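# Insert the peg into the plate hole inside the box

## Task

Push the peg fully down into the hole of the plate lying at the bottom of the open box, so that it stays seated there on its own once the grippers let go; a peg that is only held in place by the robot does not count.

## Robot and tools

Robot: two arms, left_arm and right_arm, each ending in a parallel two-finger gripper. Shared scene frame: origin on the table surface midway between the arms, +z up, +x away from the robot over the table, left_arm on the +y side. The arm names do not match the left or right of any image. Each gripper's fingers extend along its own +z axis and close along its own y axis. The reported end_effector_position sits between the finger pads as they would be when shut, roughly 2 cm short of the tips; closing pushes the tips about 10 mm further along +z.

execute_actions: argument actions is a list holding zero or one item, plus an optional pictures boolean (images come by default). An empty list just reports the state. An item with rows and steps is a motion: rows holds 1 to 15 rows, steps is 1 to 15 (default 15), each step lasting 1/30 s; row k drives step k and the final row repeats if rows run out. An item with only steps (up to 300) is a wait, counted from the previous result, so your thinking time eats into it.

A row is always 14 numbers in [-1, 1], even if one arm stays still: left_arm dx, dy, dz, rx, ry, rz, opening, then right_arm in the same order. dx to rz are an offset, expressed in that gripper's own axes, from the gripper pose printed in the latest result showing it (before any such result in the scene, and for the second or later call within one reply, from where the gripper is when the action begins). Every row refers to that same reference, never to the previous row. Scale: 1.0 equals 0.6 m for dx, dy, dz and 180 degrees for rotation; rx, ry, rz form one rotation vector. Opening is absolute, not an offset: +1 fully open (0.084 m), -1 shut. All-zero offsets are not a pause; they pull the gripper back to the reference pose. To keep an arm still, send the offset back to its desired pose in the first call of a reply and zeros after that, always with the opening it should keep.

Each control step, the commanded pose is clipped to at most 70 mm and 16 degrees from the measured pose, then reached by damped inverse kinematics with position favoured over orientation. After the last step an arm only continues to its last clipped pose, so distant targets need several actions; read the result and send the remainder.

move: target is one 14-number row with the same layout, frame, scale and reference as above (offsets, opening absolute). speed is the top path speed in m/s, 0.002 to 0.5, default 0.25; rotation is capped at twice that value in rad/s. Both grippers follow straight paths that finish together, lasting 0.5 to 10 s (cut off at 10 s if longer). Paths ignore obstacles and the other arm, grippers lag and may overshoot speed, especially near full reach. The opening is applied at the start. Faster contact hits harder and aiming further past a contact presses harder. The result adds a move: line giving the ending (done, off_target, moving, held, fault), which limits acted (paced: the sent pose was clipped; held: a check blocked some steps, after which the arm can jump faster than speed), and each gripper's distance from its target; if only one arm is named, the other finished fine.

wait: seconds, 0 to 10; lets the simulation run with no new command.

zoom_image: camera (cam_head_left, cam_head_right, cam_left_wrist, cam_right_wrist) and region [x0, y0, x1, y1] in pixels of that camera's latest 504x504 image, origin top-left, at most 504 by 504. Calibration (intrinsics, distortion, world-to-camera transforms) is supplied and may be slightly off per scene.

finished_scene: scene, the number of the current scene; ends it irreversibly and reports success. Call it only once the peg sits in the hole unsupported.

Results: per arm, position (m), quaternion wxyz and linear/angular velocities in the scene frame; printed positions drift more at long reach. grip_measured is the actual finger opening on the command scale. A pose unreachable line means the clearance check altered or blocked that arm's command; HELD flags the affected steps. A Hand target line shows where the controller is currently driving each gripper. Joint torque readings include offsets and noise and are not zero in free air. MOTOR HOT appears from 65 C; at 80 C the arm is braked until it cools (OVER-TEMPERATURE FAULT).

Gripping: to hold something, command an opening well below grip_measured; lower means a firmer squeeze, up to about 24 N per pad. Sending back grip_measured still gives a light grip on parts under about 6 cm wide. Closing fast can hit very hard.

Avoid: arms striking or pressing each other, pushing so hard that a joint hits its load limit (torque fault: the arm backs off and freezes for 10 s), dropping or slamming the peg, and knocking anything off the table, which fails the job. Expect occasional brief tugs on a held part or pushes on loose objects. Move smoothly and efficiently; shorter robot time is better.

Each tool is called after "Emit:" by a JSON object that holds its "api" and its "payload", one argument or row to a line.

## Session

Emit:
{"api": "execute_actions", "payload": {
  "actions": []
}}

Scene clock: 0.00 s of 4200.00 s.
left_arm: end_effector_position=(+0.3112, +0.9080, +0.3374) grip_measured=+1.00 end_effector_quat_wxyz=(+0.673, -0.420, +0.604, +0.078) end_effector_velocity=(-0.000, -0.000, +0.000) end_effector_angular_velocity=(+0.001, -0.001, +0.000) | right_arm: end_effector_position=(+0.6822, -0.0304, +0.3595) grip_measured=+1.00 end_effector_quat_wxyz=(+0.309, -0.288, +0.891, +0.165) end_effector_velocity=(-0.000, +0.000, +0.000) end_effector_angular_velocity=(-0.001, -0.001, +0.002)
Joint positions: left_arm=[ 1.492 -0.205 -0.402 -2.487 -1.33  -0.611  0.084] | right_arm=[ 0.59  -0.565 -1.459  0.863 -0.321  2.196  0.084]
Joint velocities: left_arm=[ 0.     0.     0.    -0.    -0.001  0.001  0.   ] | right_arm=[ 0.     0.     0.    -0.    -0.    -0.002  0.   ]
Joint torques (N m, as the arm reports them, + toward a larger angle): no reading
Motor temperatures (°C, as the motors report them): left_arm=[24 22 27 26 27 27] | right_arm=[24 24 24 23 29 29]
Hand target (left_arm): +0.311, +0.908, +0.337; +0.673, -0.420, +0.604, +0.078
Hand target (right_arm): +0.682, -0.030, +0.360; +0.309, -0.288, +0.891, +0.165

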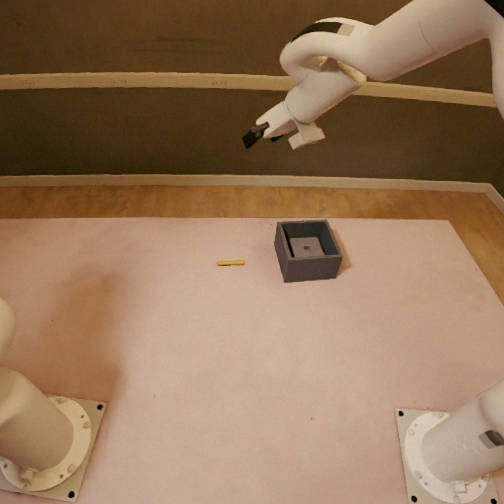

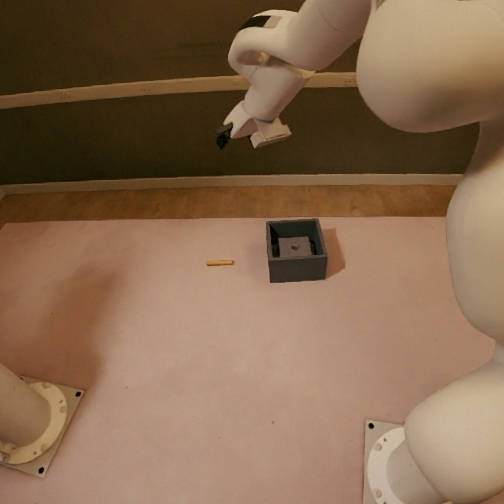

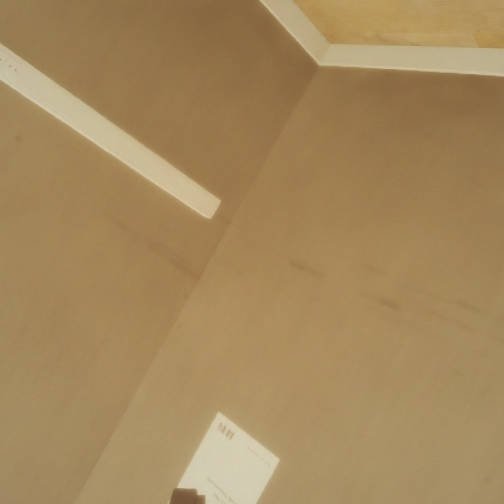

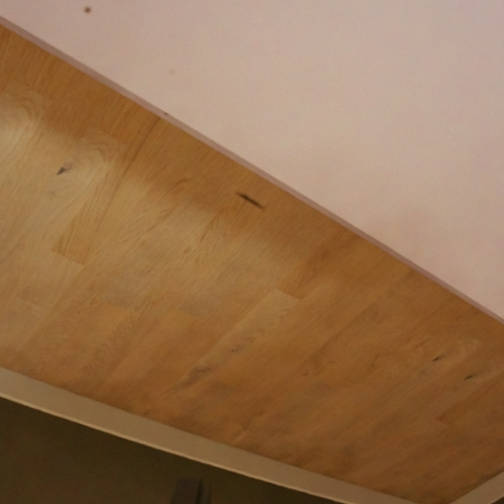

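Emit:
{"api": "zoom_image", "payload": {
  "camera": "cam_head_left",
  "region": [180, 190, 380, 310]
}}

Emit:
{"api": "zoom_image", "payload": {
  "camera": "cam_head_right",
  "region": [170, 190, 370, 310]
}}

Region (180, 190, 380, 310) of cam_head_left's 504x504 image, scaled by 2.520, with more detail than that image has; it fills the top 302 rows of this view, and the rest is white.

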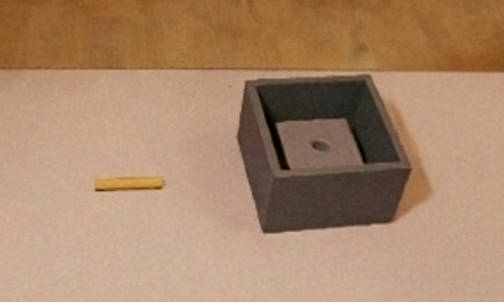

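Region (170, 190, 370, 310) of cam_head_right's 504x504 image, scaled by 2.520, with more detail than that image has; it fills the top 302 rows of this view, and the rest is white.

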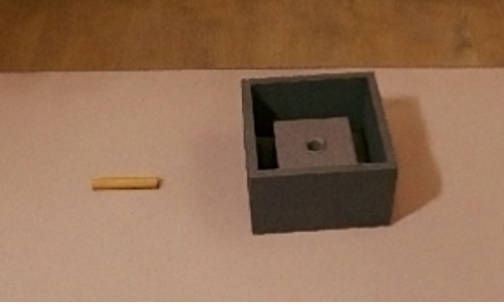

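Emit:
{"api": "zoom_image", "payload": {
  "camera": "cam_head_left",
  "region": [230, 90, 350, 170]
}}

Region (230, 90, 350, 170) of cam_head_left's 504x504 image, scaled by 4.200, with more detail than that image has.

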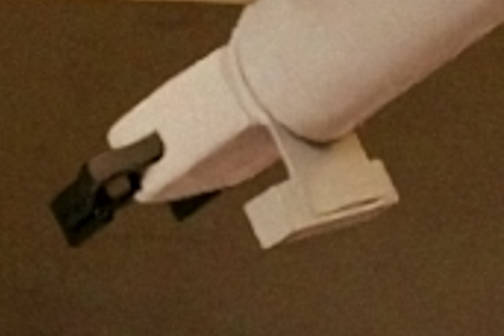

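Emit:
{"api": "move", "payload": {
  "target": [0.8345, -0.9623, -0.5273, -0.2956, 0.3731, -0.0914, 1.0, 0.4078, -0.1119, -0.0586, -0.3576, 0.0103, 0.2940, 1.0],
  "speed": 0.4
}}

Scene clock: 123.13 s of 4200.00 s.
left_arm: end_effector_position=(+0.5578, +0.1340, +0.1943) grip_measured=+1.00 end_effector_quat_wxyz=(-0.000, +0.708, -0.707, -0.003) end_effector_velocity=(+0.001, -0.000, -0.000) end_effector_angular_velocity=(-0.002, +0.005, -0.000) | right_arm: end_effector_position=(+0.5495, -0.2002, +0.2193) grip_measured=+1.00 end_effector_quat_wxyz=(-0.001, -0.001, +0.707, +0.707) end_effector_velocity=(+0.000, -0.000, -0.000) end_effector_angular_velocity=(+0.000, +0.000, -0.001)
Joint positions: left_arm=[-0.428 -0.572 -1.21  -6.28  -0.644  1.006  0.084] | right_arm=[ 0.099 -0.926 -1.162  1.51  -1.585  1.807  0.084]
Joint velocities: left_arm=[ 0.002 -0.003 -0.004 -0.007 -0.004  0.007  0.   ] | right_arm=[-0.    -0.     0.     0.001  0.     0.     0.   ]
Joint torques (N m, as the arm reports them, + toward a larger angle): left_arm=[ -1.04  60.49 -15.12  -2.45  -0.02   0.55] | right_arm=[  3.99  38.53 -13.48   0.13  -2.33  -0.05]
Motor temperatures (°C, as the motors report them): left_arm=[24 23 27 26 27 27] | right_arm=[24 25 24 23 29 29]
Hand target (left_arm): +0.558, +0.134, +0.194; +0.000, +0.708, -0.706, -0.004
Hand target (right_arm): +0.550, -0.200, +0.219; -0.001, -0.000, +0.707, +0.707
Off the commanded pose (left_arm): 0.003 m, 0 deg.
Off the commanded pose (right_arm): 0.001 m, 0 deg.
joint sent to its limit (left arm) — the command would take joint 4 (forearm roll) past its lower limit, so that joint was sent only as far as its limit.
After step 90, 117.00 s passed at rest.
move: done; limits=paced
camera_calibration (this result's frames):
cam_left_wrist: T_world_to_cam=[[-0.999861, -0.0047446, 0.0159821, 0.581289], [-0.00469478, 0.999984, 0.00315378, -0.063679], [-0.0159968, 0.00307831, -0.999867, 0.33343], [0, 0, 0, 1]] pos_world=[0.586243, 0.0654096, 0.324296]
cam_right_wrist: T_world_to_cam=[[-0.00128737, 0.014462, 0.999895, -0.181766], [0.999513, -0.0311542, 0.00173748, -0.49042], [0.031176, 0.99941, -0.0144148, 0.319786], [0, 0, 0, 1]] pos_world=[0.479977, -0.332247, 0.187209]

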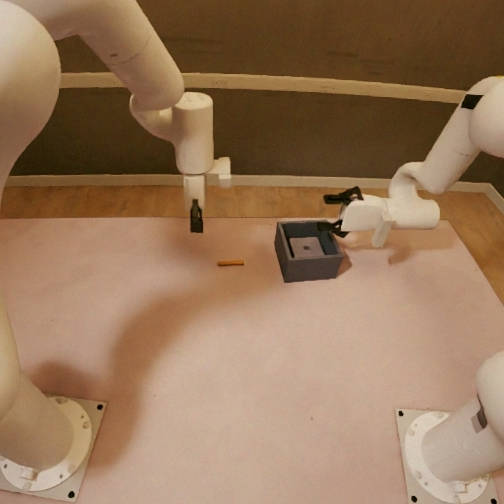

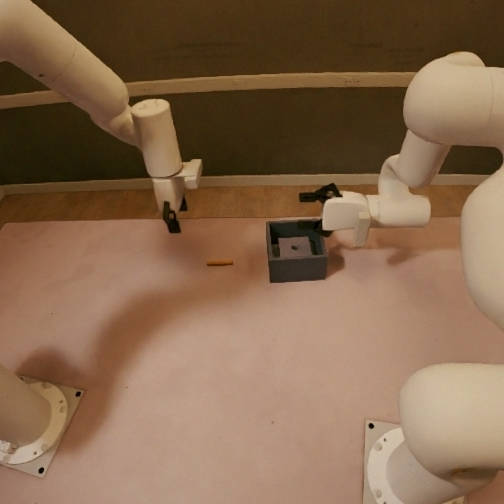

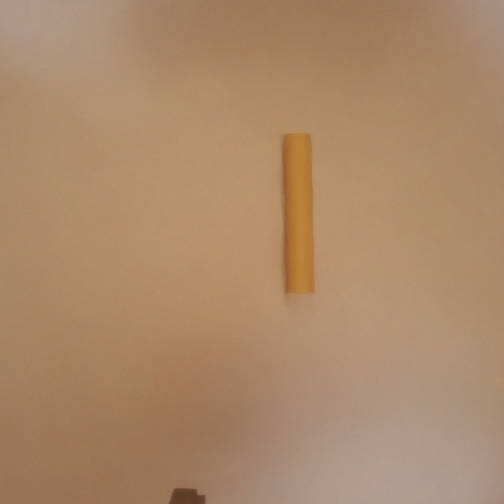

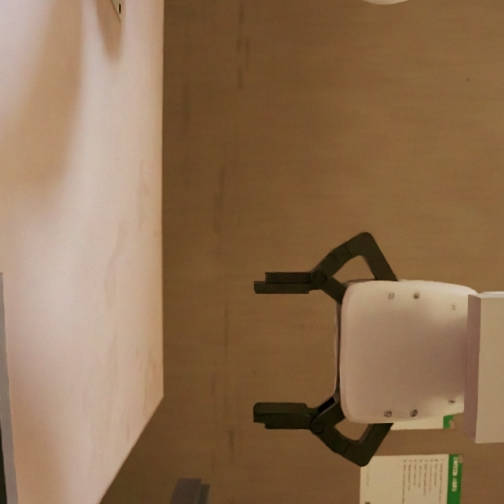

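Emit:
{"api": "move", "payload": {
  "target": [0.048, 0.0, 0.095, 0, 0, -0.5, 1.0, 0, 0, 0, 0, 0, 0, 1.0],
  "speed": 0.4
}}

Scene clock: 139.90 s of 4200.00 s.
left_arm: end_effector_position=(+0.5578, +0.1053, +0.1373) grip_measured=+1.00 end_effector_quat_wxyz=(-0.003, +1.000, +0.000, -0.002) end_effector_velocity=(-0.000, +0.000, -0.001) end_effector_angular_velocity=(+0.002, -0.000, +0.006) | right_arm: end_effector_position=(+0.5495, -0.2002, +0.2193) grip_measured=+1.00 end_effector_quat_wxyz=(-0.001, -0.001, +0.707, +0.707) end_effector_velocity=(-0.000, -0.000, -0.000) end_effector_angular_velocity=(+0.000, +0.001, -0.000)
Joint positions: left_arm=[-0.468 -0.691 -1.247 -6.28  -0.563 -0.604  0.084] | right_arm=[ 0.099 -0.926 -1.162  1.51  -1.585  1.807  0.084]
Joint velocities: left_arm=[-0.001 -0.001  0.     0.003  0.    -0.009  0.   ] | right_arm=[-0.    -0.     0.001  0.     0.     0.001  0.   ]
Joint torques (N m, as the arm reports them, + toward a larger angle): left_arm=[ -1.08  63.77 -14.33  -2.66  -0.02   0.53] | right_arm=[  4.84  38.25 -13.91   0.49  -2.29  -0.03]
Motor temperatures (°C, as the motors report them): left_arm=[24 23 27 26 27 27] | right_arm=[24 25 24 23 29 29]
Hand target (left_arm): +0.558, +0.105, +0.137; -0.003, +1.000, +0.001, -0.002
Hand target (right_arm): +0.550, -0.200, +0.219; -0.001, -0.001, +0.707, +0.707
Off the commanded pose (left_arm): 0.000 m, 0 deg.
Off the commanded pose (right_arm): 0.000 m, 0 deg.
After step 90, 11.33 s passed at rest.
move: done
camera_calibration (this result's frames):
cam_left_wrist: T_world_to_cam=[[0.00419159, -0.999971, 0.00631317, 0.128139], [-0.999988, -0.00417614, 0.00245799, 0.626141], [-0.00243155, -0.00632339, -0.999977, 0.270039], [0, 0, 0, 1]] pos_world=[0.626253, 0.132458, 0.267685]
cam_right_wrist: T_world_to_cam=[[-0.00128742, 0.014462, 0.999895, -0.181766], [0.999513, -0.0311541, 0.00173753, -0.49042], [0.0311759, 0.99941, -0.0144148, 0.319786], [0, 0, 0, 1]] pos_world=[0.479977, -0.332247, 0.187209]

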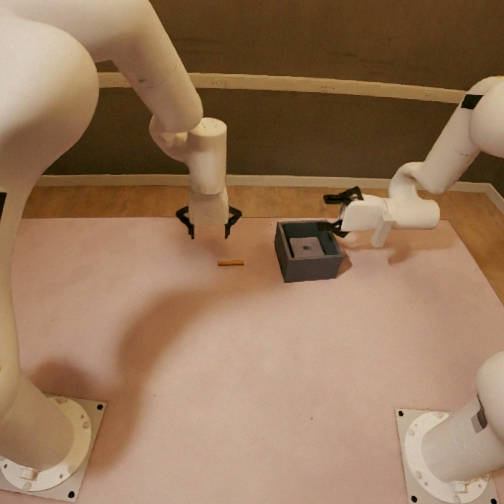

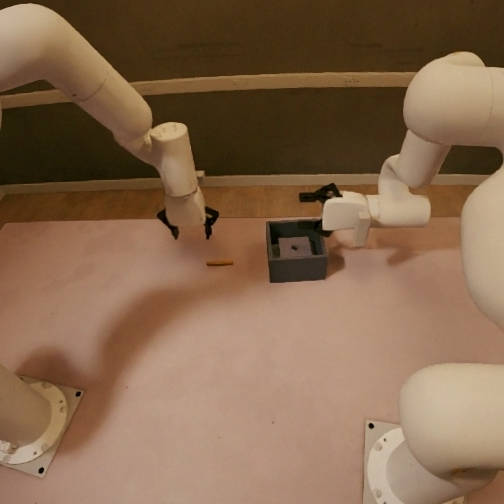

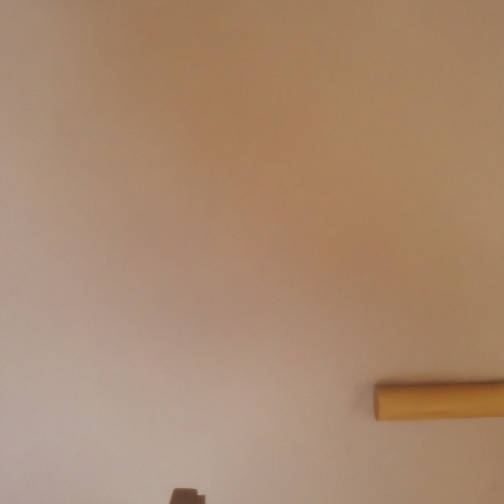

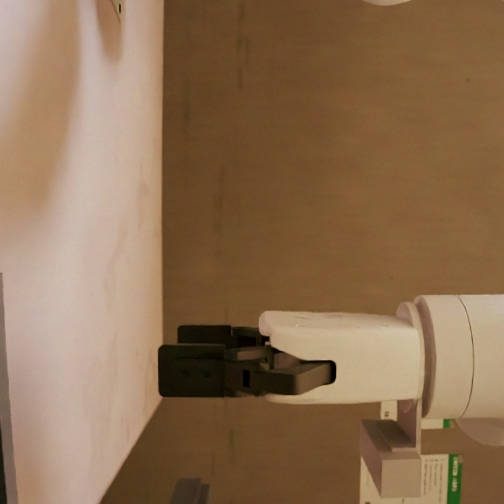

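Emit:
{"api": "move", "payload": {
  "target": [-0.0013, 0.0488, 0.1288, 0, 0, -0.5, 1.0, 0, 0, 0, 0, 0, 0, 1.0],
  "speed": 0.4
}}

Scene clock: 145.60 s of 4200.00 s.
left_arm: end_effector_position=(+0.5570, +0.0761, +0.0602) grip_measured=+1.00 end_effector_quat_wxyz=(-0.003, +0.707, +0.707, +0.000) end_effector_velocity=(-0.000, +0.000, -0.001) end_effector_angular_velocity=(+0.001, +0.001, +0.006) | right_arm: end_effector_position=(+0.5495, -0.2002, +0.2193) grip_measured=+1.00 end_effector_quat_wxyz=(-0.001, -0.001, +0.707, +0.707) end_effector_velocity=(+0.000, +0.000, +0.000) end_effector_angular_velocity=(+0.000, +0.000, +0.000)
Joint positions: left_arm=[-0.508 -0.854 -1.313 -6.281 -0.465 -2.214  0.084] | right_arm=[ 0.099 -0.926 -1.162  1.51  -1.585  1.807  0.084]
Joint velocities: left_arm=[-0.    -0.001  0.     0.     0.    -0.006 -0.   ] | right_arm=[ 0.     0.    -0.    -0.    -0.     0.001  0.   ]
Joint torques (N m, as the arm reports them, + toward a larger angle): left_arm=[ -0.57  68.55 -13.23  -2.59  -0.09   0.55] | right_arm=[  2.79  38.41 -14.26   0.33  -2.31  -0.03]
Motor temperatures (°C, as the motors report them): left_arm=[24 23 27 26 27 27] | right_arm=[24 25 24 23 29 29]
Hand target (left_arm): +0.557, +0.076, +0.060; -0.003, +0.707, +0.707, +0.000
Hand target (right_arm): +0.550, -0.200, +0.219; -0.001, -0.001, +0.707, +0.707
Off the commanded pose (left_arm): 0.001 m, 0 deg.
Off the commanded pose (right_arm): 0.000 m, 0 deg.
After step 90, 0.27 s passed at rest.
move: done
camera_calibration (this result's frames):
cam_left_wrist: T_world_to_cam=[[0.99997, 0.00357443, 0.00692099, -0.531565], [0.00362213, -0.99997, -0.00689149, 0.142765], [0.00689615, 0.00691635, -0.999952, 0.186493], [0, 0, 0, 1]] pos_world=[0.529746, 0.143371, 0.191146]
cam_right_wrist: T_world_to_cam=[[-0.0012875, 0.0144621, 0.999895, -0.181766], [0.999513, -0.0311541, 0.00173761, -0.49042], [0.0311759, 0.99941, -0.0144149, 0.319786], [0, 0, 0, 1]] pos_world=[0.479977, -0.332247, 0.187209]

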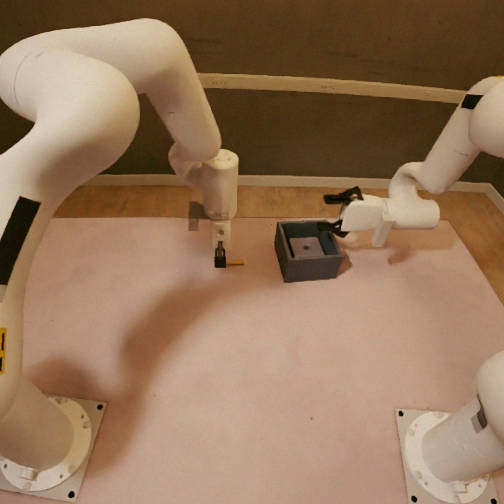

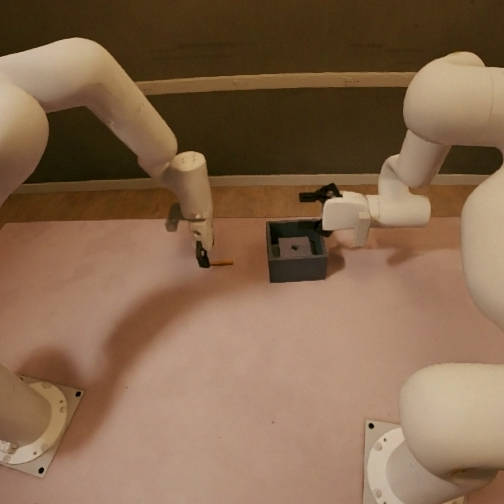

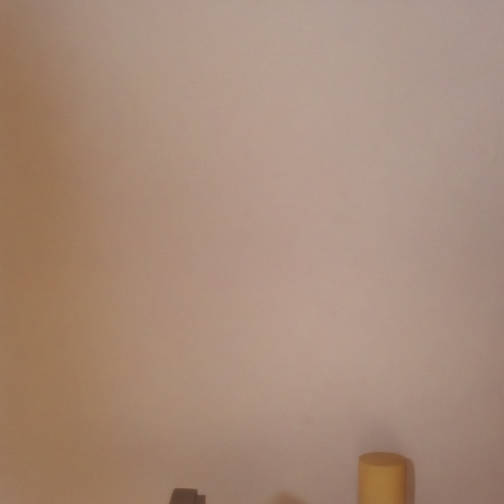

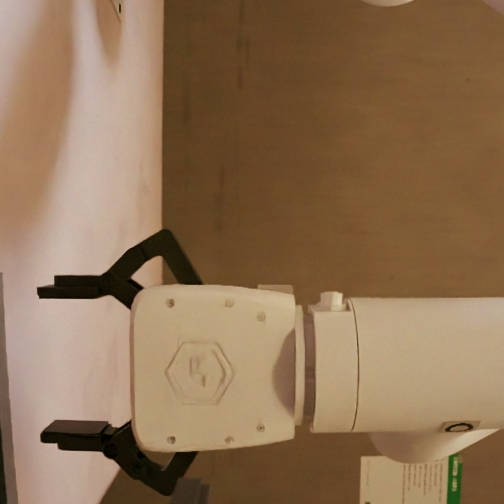

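Emit:
{"api": "move", "payload": {
  "target": [0, -0.005, 0.0617, 0, 0, 0, 1.0, 0, 0, 0, 0, 0, 0, 1.0],
  "speed": 0.15
}}

Scene clock: 152.27 s of 4200.00 s.
left_arm: end_effector_position=(+0.5541, +0.0760, +0.0235) grip_measured=+1.00 end_effector_quat_wxyz=(-0.003, +0.707, +0.707, +0.000) end_effector_velocity=(+0.000, -0.000, -0.001) end_effector_angular_velocity=(-0.000, -0.000, -0.001) | right_arm: end_effector_position=(+0.5495, -0.2002, +0.2193) grip_measured=+1.00 end_effector_quat_wxyz=(-0.001, -0.001, +0.707, +0.707) end_effector_velocity=(-0.000, -0.000, +0.000) end_effector_angular_velocity=(-0.000, +0.000, +0.000)
Joint positions: left_arm=[-0.51  -0.918 -1.321 -6.28  -0.409 -2.217  0.084] | right_arm=[ 0.099 -0.926 -1.162  1.51  -1.585  1.807  0.084]
Joint velocities: left_arm=[-0.    -0.002 -0.    -0.     0.002  0.001 -0.   ] | right_arm=[-0.  0.  0. -0.  0.  0.  0.]
Joint torques (N m, as the arm reports them, + toward a larger angle): left_arm=[ -0.91  68.93 -12.73  -2.7   -0.18   0.52] | right_arm=[  3.69  37.34 -14.27   0.79  -2.3   -0.1 ]
Motor temperatures (°C, as the motors report them): left_arm=[24 23 27 26 27 27] | right_arm=[24 25 24 23 29 29]
Hand target (left_arm): +0.554, +0.076, +0.023; -0.003, +0.707, +0.707, +0.000
Hand target (right_arm): +0.550, -0.200, +0.219; -0.001, -0.001, +0.707, +0.707
Off the commanded pose (left_arm): 0.000 m, 0 deg.
Off the commanded pose (right_arm): 0.000 m, 0 deg.
After step 90, 2.90 s passed at rest.
move: done
camera_calibration (this result's frames):
cam_left_wrist: T_world_to_cam=[[0.999968, 0.0035276, 0.0072243, -0.528394], [0.0035748, -0.999972, -0.00653093, 0.142464], [0.00720106, 0.00655654, -0.999953, 0.149691], [0, 0, 0, 1]] pos_world=[0.52679, 0.143343, 0.154431]
cam_right_wrist: T_world_to_cam=[[-0.00128756, 0.014462, 0.999895, -0.181766], [0.999513, -0.0311543, 0.00173767, -0.49042], [0.0311761, 0.99941, -0.0144149, 0.319786], [0, 0, 0, 1]] pos_world=[0.479977, -0.332247, 0.187209]

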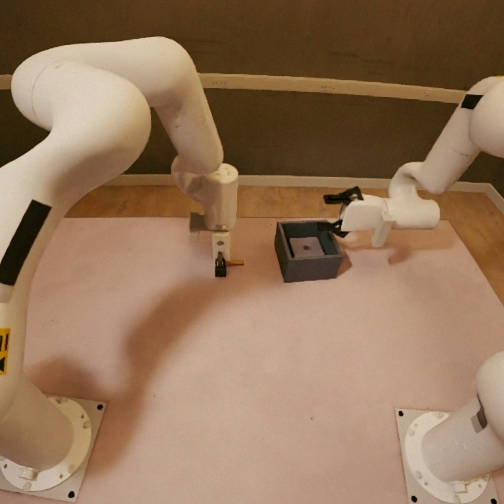

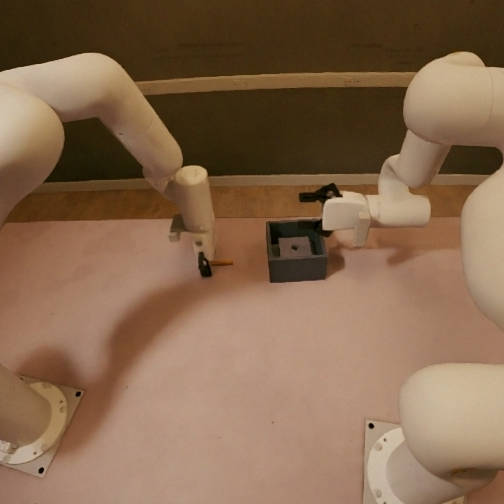

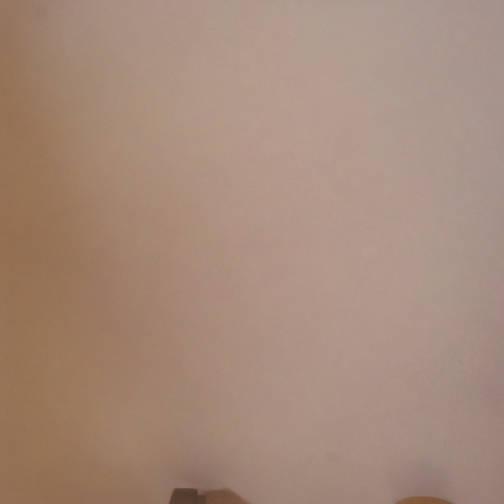

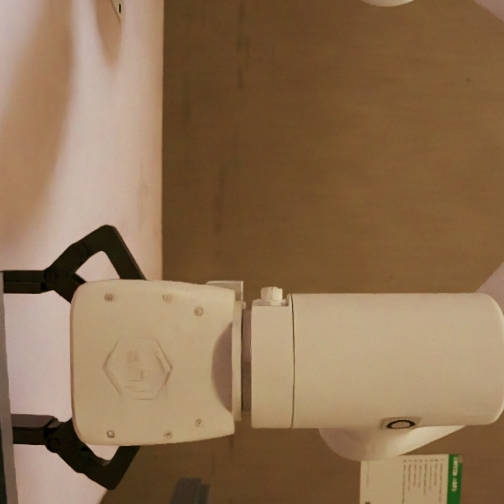

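Now close the left gripper on the peg.

Emit:
{"api": "execute_actions", "payload": {
  "actions": [
    {"rows": [[0, 0, 0, 0, 0, 0, 0.5, 0, 0, 0, 0, 0, 0, 1.0],[0, 0, 0, 0, 0, 0, 0.2, 0, 0, 0, 0, 0, 0, 1.0],[0, 0, 0, 0, 0, 0, -0.1, 0, 0, 0, 0, 0, 0, 1.0],[0, 0, 0, 0, 0, 0, -0.3, 0, 0, 0, 0, 0, 0, 1.0],[0, 0, 0, 0, 0, 0, -0.5, 0, 0, 0, 0, 0, 0, 1.0],[0, 0, 0, 0, 0, 0, -0.7, 0, 0, 0, 0, 0, 0, 1.0],[0, 0, 0, 0, 0, 0, -0.85, 0, 0, 0, 0, 0, 0, 1.0],[0, 0, 0, 0, 0, 0, -1.0, 0, 0, 0, 0, 0, 0, 1.0]], "steps": 15}
  ]
}}

Scene clock: 156.37 s of 4200.00 s.
left_arm: end_effector_position=(+0.5540, +0.0760, +0.0235) grip_measured=-0.70 end_effector_quat_wxyz=(-0.003, +0.707, +0.707, +0.000) end_effector_velocity=(+0.000, +0.000, +0.000) end_effector_angular_velocity=(+0.000, +0.000, +0.000) | right_arm: end_effector_position=(+0.5495, -0.2002, +0.2193) grip_measured=+1.00 end_effector_quat_wxyz=(-0.001, -0.001, +0.707, +0.707) end_effector_velocity=(+0.000, -0.000, -0.000) end_effector_angular_velocity=(+0.000, -0.001, -0.001)
Joint positions: left_arm=[-0.51  -0.918 -1.321 -6.28  -0.409 -2.217  0.013] | right_arm=[ 0.099 -0.926 -1.162  1.51  -1.585  1.807  0.084]
Joint velocities: left_arm=[ 0.  0.  0. -0. -0.  0.  0.] | right_arm=[-0.     0.     0.     0.     0.    -0.001  0.   ]
Joint torques (N m, as the arm reports them, + toward a larger angle): left_arm=[ -0.75  69.86 -12.75  -2.54  -0.15   0.48] | right_arm=[  3.57  37.68 -14.4    0.47  -2.35  -0.02]
Motor temperatures (°C, as the motors report them): left_arm=[24 23 27 26 27 27] | right_arm=[24 25 24 23 29 29]
Hand target (left_arm): +0.554, +0.076, +0.024; -0.003, +0.707, +0.707, +0.000
Hand target (right_arm): +0.550, -0.200, +0.219; -0.001, -0.001, +0.707, +0.707
Off the commanded pose (left_arm): 0.000 m, 0 deg.
Off the commanded pose (right_arm): 0.000 m, 0 deg.
Steps of this call (steps 1 to 90: nothing new was sent; then 0.60 s passed at rest; steps 91 to 105: all 15 steps of this action). Readings (end_effector_position):
91: left_arm (+0.5539, +0.0761, +0.0232) | right_arm (+0.5495, -0.2002, +0.2193)
92: left_arm (+0.5539, +0.0761, +0.0233) | right_arm (+0.5495, -0.2002, +0.2193)
94: left_arm (+0.5540, +0.0760, +0.0234) | right_arm (+0.5495, -0.2002, +0.2193)
98: left_arm (+0.5541, +0.0760, +0.0235) | right_arm (+0.5495, -0.2002, +0.2193)
105: the state above
camera_calibration (this result's frames):
cam_left_wrist: T_world_to_cam=[[0.999968, 0.00352499, 0.00721102, -0.528389], [0.00357217, -0.999972, -0.00654098, 0.14247], [0.00718776, 0.00656653, -0.999953, 0.149693], [0, 0, 0, 1]] pos_world=[0.526787, 0.143345, 0.154428]
cam_right_wrist: T_world_to_cam=[[-0.00128772, 0.014462, 0.999895, -0.181766], [0.999513, -0.0311543, 0.00173783, -0.49042], [0.0311761, 0.99941, -0.0144148, 0.319786], [0, 0, 0, 1]] pos_world=[0.479977, -0.332247, 0.187209]

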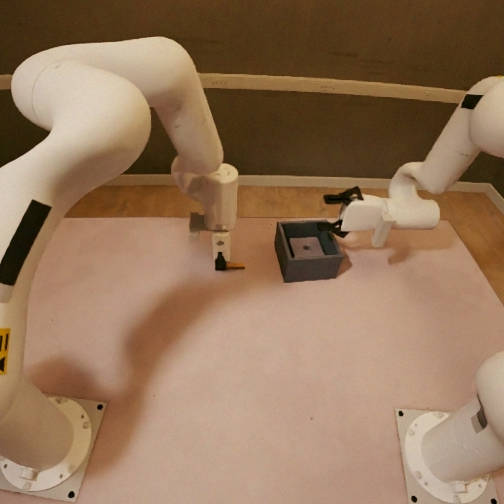

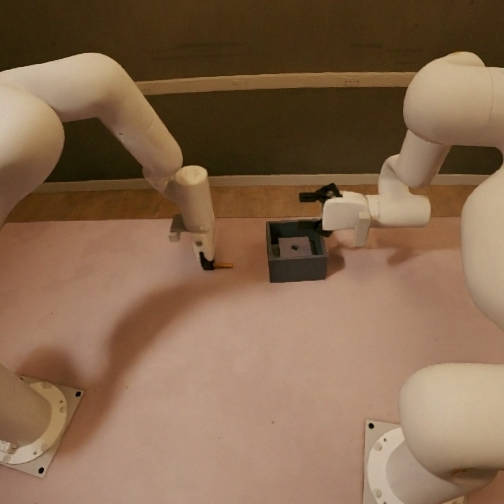

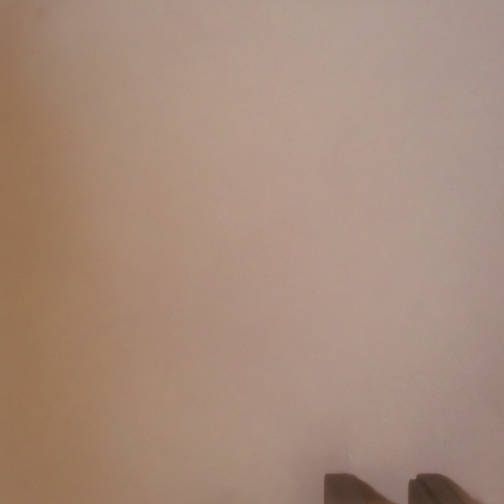

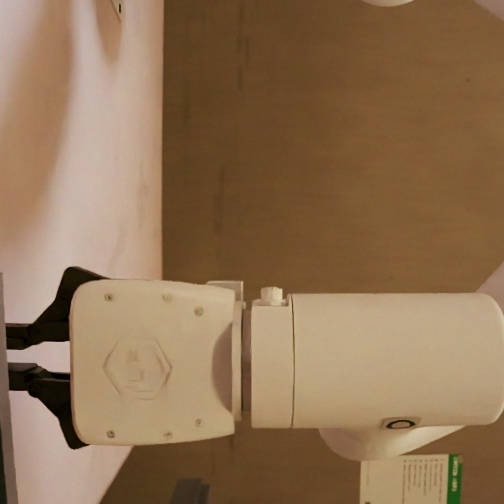

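Emit:
{"api": "move", "payload": {
  "target": [0, 0, -0.3275, 0, 0, 0, -1.0, -0.0075, -0.0272, 0.2337, 0, 0, 0, 1.0],
  "speed": 0.3
}}

Scene clock: 166.13 s of 4200.00 s.
left_arm: end_effector_position=(+0.5542, +0.0761, +0.2191) grip_measured=-0.70 end_effector_quat_wxyz=(-0.004, +0.707, +0.707, +0.000) end_effector_velocity=(+0.001, -0.001, +0.005) end_effector_angular_velocity=(-0.003, -0.004, -0.002) | right_arm: end_effector_position=(+0.5540, -0.0600, +0.2032) grip_measured=+1.00 end_effector_quat_wxyz=(-0.001, -0.000, +0.707, +0.707) end_effector_velocity=(-0.000, +0.002, +0.000) end_effector_angular_velocity=(+0.000, -0.003, +0.001)
Joint positions: left_arm=[-0.511 -0.604 -1.324 -6.281 -0.727 -2.217  0.013] | right_arm=[ 0.347 -0.979 -1.219  1.752 -1.527  1.807  0.084]
Joint velocities: left_arm=[-0.     0.005 -0.003  0.001 -0.004  0.001 -0.   ] | right_arm=[ 0.003 -0.    -0.001  0.002  0.    -0.002  0.   ]
Joint torques (N m, as the arm reports them, + toward a larger angle): left_arm=[ -0.9   63.18 -15.65  -2.33  -0.18   0.51] | right_arm=[  4.38  40.1  -14.87   0.47  -2.3   -0.11]
Motor temperatures (°C, as the motors report them): left_arm=[24 23 27 26 27 27] | right_arm=[24 25 24 23 29 29]
Hand target (left_arm): +0.554, +0.076, +0.220; -0.003, +0.707, +0.707, +0.000
Hand target (right_arm): +0.554, -0.060, +0.203; -0.001, -0.001, +0.707, +0.707
Off the commanded pose (left_arm): 0.001 m, 0 deg.
Off the commanded pose (right_arm): 0.000 m, 0 deg.
After step 90, 5.63 s passed at rest.
move: done
camera_calibration (this result's frames):
cam_left_wrist: T_world_to_cam=[[0.99997, 0.00392083, 0.00667991, -0.529865], [0.00397231, -0.999962, -0.00771114, 0.143822], [0.00664942, 0.00773744, -0.999948, 0.345521], [0, 0, 0, 1]] pos_world=[0.52698, 0.143221, 0.350152]
cam_right_wrist: T_world_to_cam=[[-0.00137901, 0.0138516, 0.999903, -0.167741], [0.999505, -0.0314169, 0.00181367, -0.49052], [0.031439, 0.99941, -0.0138014, 0.179071], [0, 0, 0, 1]] pos_world=[0.484415, -0.192053, 0.171086]

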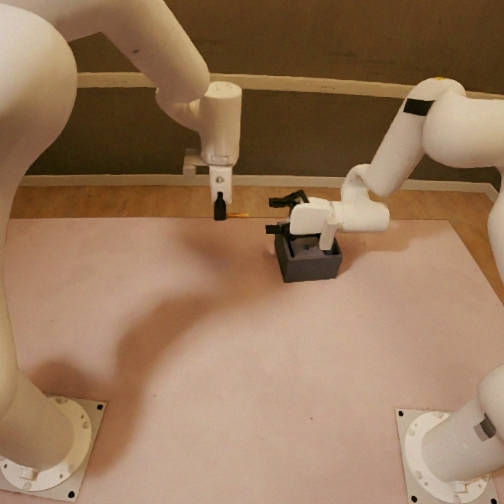

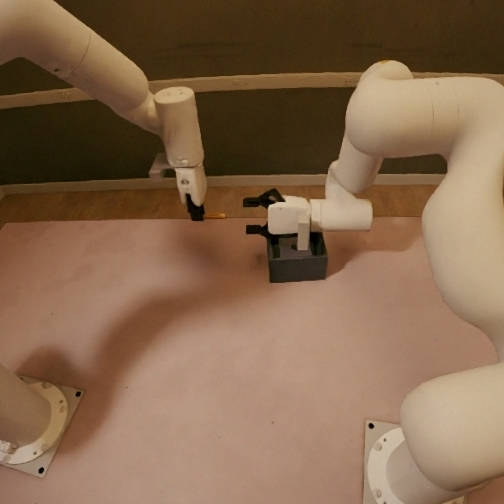

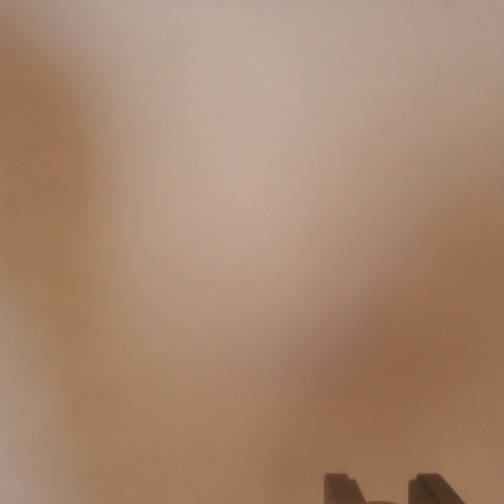

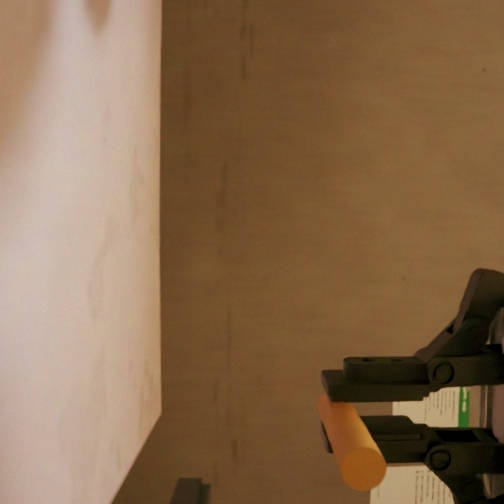

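Emit:
{"api": "zoom_image", "payload": {
  "camera": "cam_head_left",
  "region": [170, 140, 350, 260]
}}

Region (170, 140, 350, 260) of cam_head_left's 504x504 image, scaled by 2.800, with more detail than that image has.

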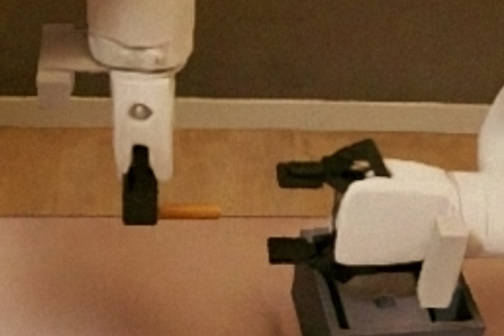

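Emit:
{"api": "move", "payload": {
  "target": [0, 0, 0, 0, 0, 0, -1.0, -0.0033, 0, 0.1275, 0, 0, 0, 1.0],
  "speed": 0.12
}}

Scene clock: 192.03 s of 4200.00 s.
left_arm: end_effector_position=(+0.5542, +0.0761, +0.2191) grip_measured=-0.70 end_effector_quat_wxyz=(-0.004, +0.707, +0.707, +0.000) end_effector_velocity=(-0.000, -0.000, -0.000) end_effector_angular_velocity=(-0.000, +0.001, +0.001) | right_arm: end_effector_position=(+0.5560, +0.0163, +0.2034) grip_measured=+1.00 end_effector_quat_wxyz=(-0.001, -0.000, +0.707, +0.707) end_effector_velocity=(-0.000, +0.001, -0.000) end_effector_angular_velocity=(-0.000, -0.001, +0.001)
Joint positions: left_arm=[-0.511 -0.604 -1.324 -6.281 -0.727 -2.217  0.013] | right_arm=[ 0.473 -1.009 -1.288  1.872 -1.486  1.837  0.084]
Joint velocities: left_arm=[-0.     0.     0.    -0.001 -0.    -0.001  0.   ] | right_arm=[ 0.002 -0.001 -0.002  0.001  0.001 -0.     0.   ]
Joint torques (N m, as the arm reports them, + toward a larger angle): left_arm=[ -1.    62.56 -15.85  -2.33  -0.14   0.51] | right_arm=[  2.54  40.75 -15.13   0.35  -2.32  -0.08]
Motor temperatures (°C, as the motors report them): left_arm=[24 23 27 26 27 27] | right_arm=[24 25 24 23 29 29]
Hand target (left_arm): +0.554, +0.076, +0.219; -0.004, +0.707, +0.707, +0.000
Hand target (right_arm): +0.556, +0.017, +0.203; -0.001, -0.000, +0.707, +0.707
Off the commanded pose (left_arm): 0.000 m, 0 deg.
Off the commanded pose (right_arm): 0.000 m, 0 deg.
After step 90, 21.90 s passed at rest.
move: done
camera_calibration (this result's frames):
cam_left_wrist: T_world_to_cam=[[0.99997, 0.00392073, 0.00668585, -0.529868], [0.00397223, -0.999962, -0.00770674, 0.14382], [0.00665538, 0.00773307, -0.999948, 0.345522], [0, 0, 0, 1]] pos_world=[0.526981, 0.14322, 0.350155]
cam_right_wrist: T_world_to_cam=[[-0.00131992, 0.0136223, 0.999906, -0.16896], [0.999497, -0.0316523, 0.0017506, -0.490081], [0.0316732, 0.999406, -0.0135737, 0.102521], [0, 0, 0, 1]] pos_world=[0.486365, -0.115671, 0.171194]

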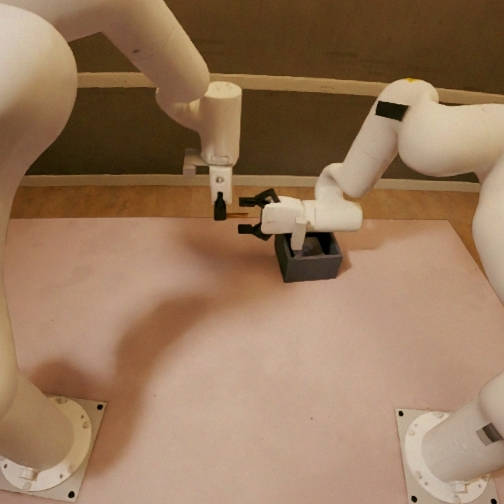

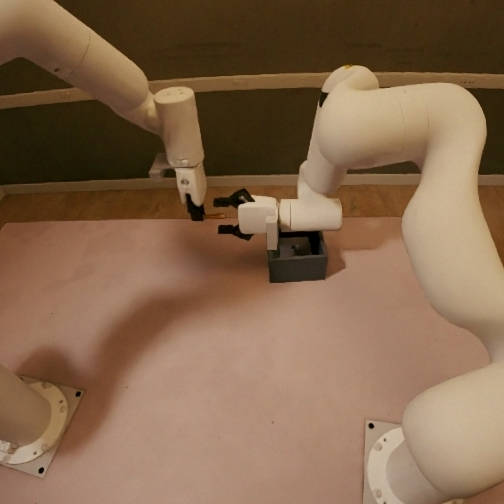

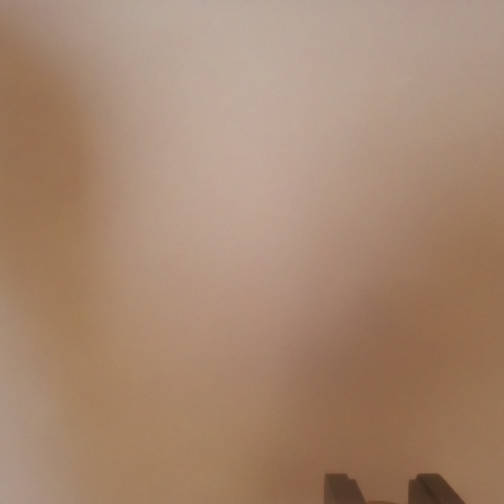

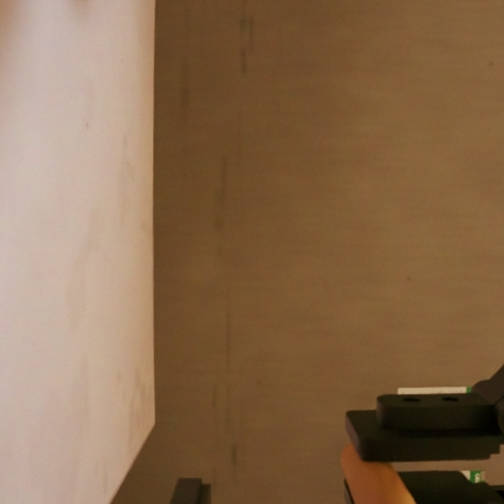

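Emit:
{"api": "zoom_image", "payload": {
  "camera": "cam_head_left",
  "region": [190, 165, 310, 245]
}}

Region (190, 165, 310, 245) of cam_head_left's 504x504 image, scaled by 4.200, with more detail than that image has.

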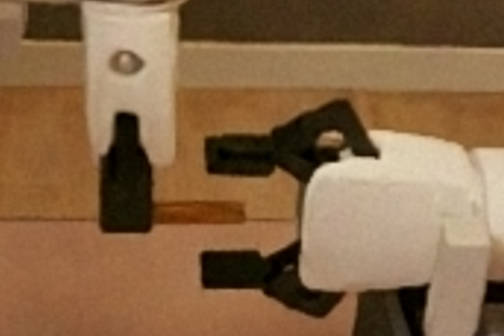

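Emit:
{"api": "execute_actions", "payload": {
  "actions": [
    {"rows": [[0, 0, 0, 0, 0, 0, -1.0, 0, 0, 0, 0, 0, 0, 0.6],[0, 0, 0, 0, 0, 0, -1.0, 0, 0, 0, 0, 0, 0, 0.3],[0, 0, 0, 0, 0, 0, -1.0, 0, 0, 0, 0, 0, 0, 0.0],[0, 0, 0, 0, 0, 0, -1.0, 0, 0, 0, 0, 0, 0, -0.2],[0, 0, 0, 0, 0, 0, -1.0, 0, 0, 0, 0, 0, 0, -0.4],[0, 0, 0, 0, 0, 0, -1.0, 0, 0, 0, 0, 0, 0, -0.5],[0, 0, 0, 0, 0, 0, -1.0, 0, 0, 0, 0, 0, 0, -0.6],[0, 0, 0, 0, 0, 0, -1.0, 0, 0, 0, 0, 0, 0, -0.7],[0, 0, 0, 0, 0, 0, -1.0, 0, 0, 0, 0, 0, 0, -0.8],[0, 0, 0, 0, 0, 0, -1.0, 0, 0, 0, 0, 0, 0, -0.9],[0, 0, 0, 0, 0, 0, -1.0, 0, 0, 0, 0, 0, 0, -1.0]], "steps": 15}
  ]
}}

Scene clock: 200.53 s of 4200.00 s.
left_arm: end_effector_position=(+0.5541, +0.0762, +0.2189) grip_measured=-0.70 end_effector_quat_wxyz=(-0.004, +0.707, +0.707, +0.000) end_effector_velocity=(-0.000, -0.000, +0.000) end_effector_angular_velocity=(-0.000, -0.000, -0.001) | right_arm: end_effector_position=(+0.5560, +0.0164, +0.2038) grip_measured=-0.69 end_effector_quat_wxyz=(-0.001, -0.001, +0.707, +0.707) end_effector_velocity=(-0.000, -0.000, -0.000) end_effector_angular_velocity=(+0.000, +0.002, -0.001)
Joint positions: left_arm=[-0.51  -0.604 -1.324 -6.281 -0.727 -2.217  0.013] | right_arm=[ 0.474 -1.009 -1.288  1.872 -1.487  1.837  0.014]
Joint velocities: left_arm=[-0.001  0.001 -0.     0.    -0.    -0.     0.   ] | right_arm=[-0.    -0.001  0.     0.001 -0.001  0.001  0.   ]
Joint torques (N m, as the arm reports them, + toward a larger angle): left_arm=[ -1.98  65.16 -16.41  -2.52  -0.2    0.56] | right_arm=[  4.19  38.4  -14.6    0.85  -1.35  -0.01]
Motor temperatures (°C, as the motors report them): left_arm=[24 23 27 26 27 27] | right_arm=[24 25 24 23 29 29]
Hand target (left_arm): +0.554, +0.076, +0.219; -0.004, +0.707, +0.707, +0.000
Hand target (right_arm): +0.556, +0.016, +0.203; -0.001, -0.000, +0.707, +0.707
Off the commanded pose (left_arm): 0.000 m, 0 deg.
Off the commanded pose (right_arm): 0.000 m, 0 deg.
Steps of this call (steps 1 to 90: nothing new was sent; then 5.00 s passed at rest; steps 91 to 105: all 15 steps of this action). Readings (end_effector_position):
91: left_arm (+0.5542, +0.0761, +0.2191) | right_arm (+0.5559, +0.0165, +0.2034)
92: left_arm (+0.5542, +0.0761, +0.2191) | right_arm (+0.5560, +0.0165, +0.2034)
94: left_arm (+0.5542, +0.0761, +0.2191) | right_arm (+0.5560, +0.0164, +0.2034)
98: left_arm (+0.5542, +0.0761, +0.2191) | right_arm (+0.5560, +0.0163, +0.2034)
105: the state above
camera_calibration (this result's frames):
cam_left_wrist: T_world_to_cam=[[0.999971, 0.00395066, 0.00646211, -0.529767], [0.00400176, -0.999961, -0.00791435, 0.143944], [0.00643059, 0.00793998, -0.999948, 0.345414], [0, 0, 0, 1]] pos_world=[0.526954, 0.143289, 0.349959]
cam_right_wrist: T_world_to_cam=[[-0.00169081, 0.0126162, 0.999919, -0.169159], [0.999506, -0.031361, 0.0020858, -0.490173], [0.0313847, 0.999428, -0.012557, 0.10243], [0, 0, 0, 1]] pos_world=[0.48643, -0.115609, 0.171454]

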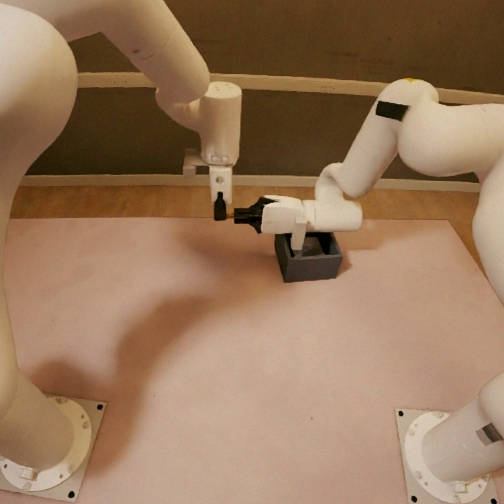

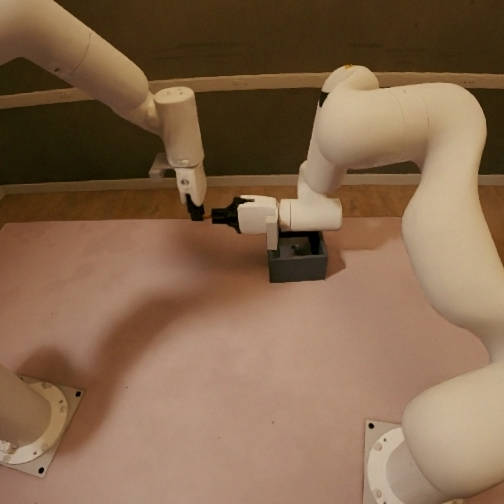

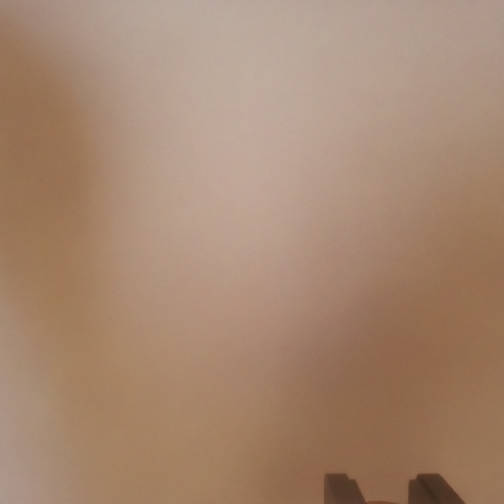

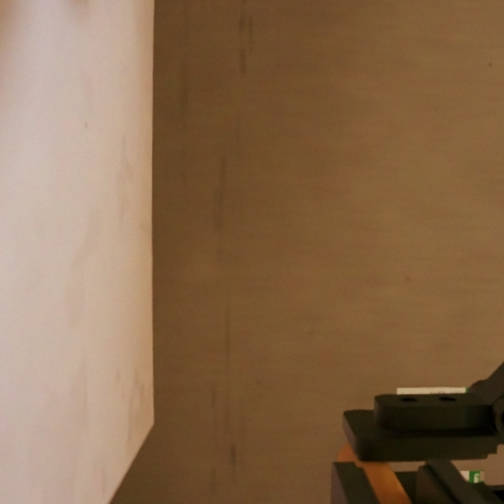

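Emit:
{"api": "execute_actions", "payload": {
  "actions": [
    {"rows": [[0, 0, 0, 0, 0, 0, -0.5, 0, 0, 0, 0, 0, 0, -1.0],[0, 0, 0, 0, 0, 0, -0.2, 0, 0, 0, 0, 0, 0, -1.0],[0, 0, 0, 0, 0, 0, 0.1, 0, 0, 0, 0, 0, 0, -1.0],[0, 0, 0, 0, 0, 0, 0.3, 0, 0, 0, 0, 0, 0, -1.0]], "steps": 15}
  ]
}}

Scene clock: 205.60 s of 4200.00 s.
left_arm: end_effector_position=(+0.5542, +0.0761, +0.2190) grip_measured=+0.29 end_effector_quat_wxyz=(-0.004, +0.707, +0.707, +0.000) end_effector_velocity=(-0.000, +0.000, -0.001) end_effector_angular_velocity=(-0.000, +0.000, +0.001) | right_arm: end_effector_position=(+0.5560, +0.0163, +0.2036) grip_measured=-0.69 end_effector_quat_wxyz=(-0.001, -0.000, +0.707, +0.707) end_effector_velocity=(-0.000, +0.000, +0.001) end_effector_angular_velocity=(+0.003, +0.001, +0.001)
Joint positions: left_arm=[-0.51  -0.604 -1.324 -6.281 -0.727 -2.217  0.056] | right_arm=[ 0.474 -1.009 -1.288  1.872 -1.487  1.837  0.014]
Joint velocities: left_arm=[ 0.    -0.     0.001 -0.001  0.001 -0.    -0.   ] | right_arm=[ 0.     0.001 -0.    -0.    -0.003  0.002 -0.   ]
Joint torques (N m, as the arm reports them, + toward a larger angle): left_arm=[ -1.03  62.7  -15.56  -2.49  -0.13   0.52] | right_arm=[  4.4   40.93 -15.39   0.36  -2.45  -0.14]
Motor temperatures (°C, as the motors report them): left_arm=[24 23 27 26 27 27] | right_arm=[24 25 24 23 29 29]
Hand target (left_arm): +0.554, +0.076, +0.219; -0.004, +0.707, +0.707, +0.000
Hand target (right_arm): +0.556, +0.016, +0.204; -0.001, -0.001, +0.707, +0.707
Off the commanded pose (left_arm): 0.000 m, 0 deg.
Off the commanded pose (right_arm): 0.000 m, 0 deg.
Steps of this call (steps 1 to 90: nothing new was sent; then 1.57 s passed at rest; steps 91 to 105: all 15 steps of this action). Readings (end_effector_position):
91: left_arm (+0.5542, +0.0761, +0.2191) | right_arm (+0.5560, +0.0163, +0.2034)
92: left_arm (+0.5542, +0.0760, +0.2192) | right_arm (+0.5560, +0.0163, +0.2030)
94: left_arm (+0.5545, +0.0757, +0.2199) | right_arm (+0.5558, +0.0162, +0.2020)
98: left_arm (+0.5543, +0.0759, +0.2194) | right_arm (+0.5559, +0.0163, +0.2028)
105: the state above
camera_calibration (this result's frames):
cam_left_wrist: T_world_to_cam=[[0.999971, 0.00393993, 0.00656958, -0.529821], [0.00399129, -0.999961, -0.00782355, 0.143894], [0.0065385, 0.00784954, -0.999948, 0.345441], [0, 0, 0, 1]] pos_world=[0.526973, 0.143265, 0.350029]
cam_right_wrist: T_world_to_cam=[[-0.00155, 0.0130337, 0.999914, -0.169078], [0.999503, -0.0314527, 0.00195934, -0.490131], [0.0314755, 0.99942, -0.0129785, 0.102477], [0, 0, 0, 1]] pos_world=[0.4864, -0.11563, 0.171353]

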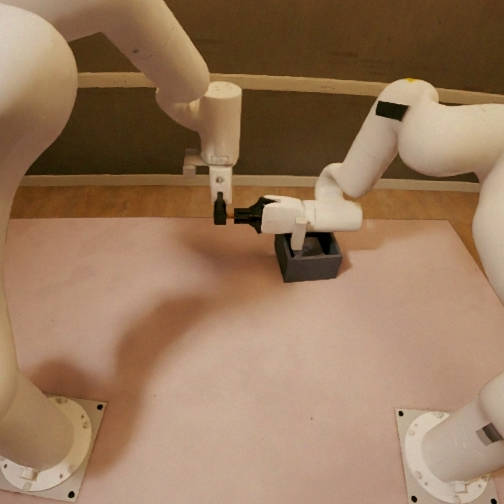

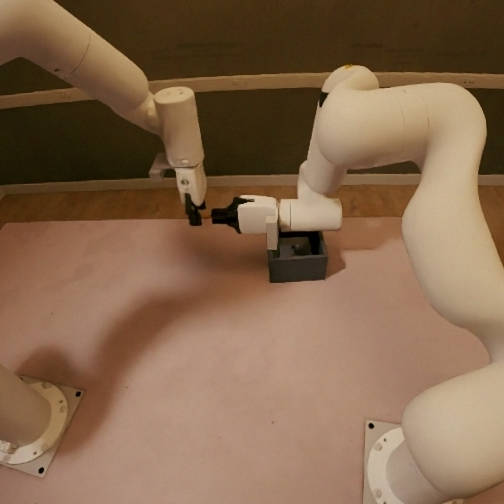

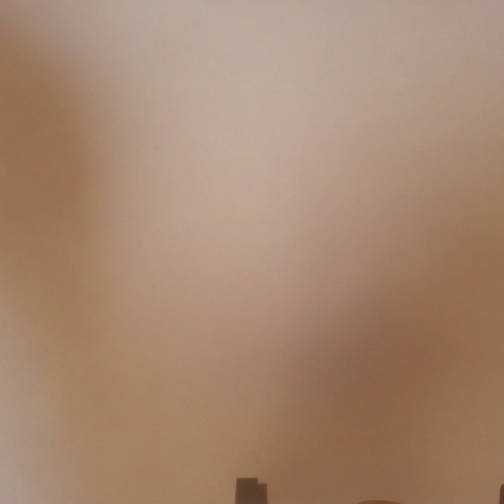

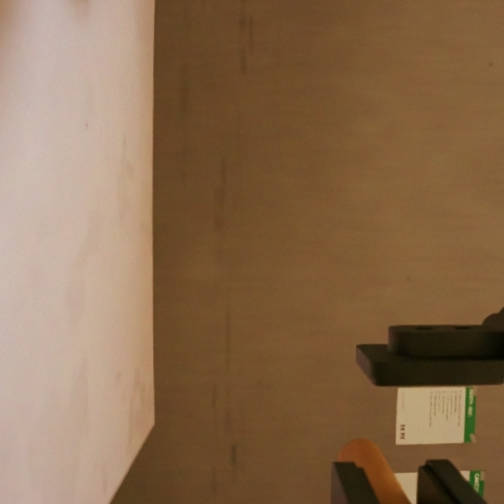

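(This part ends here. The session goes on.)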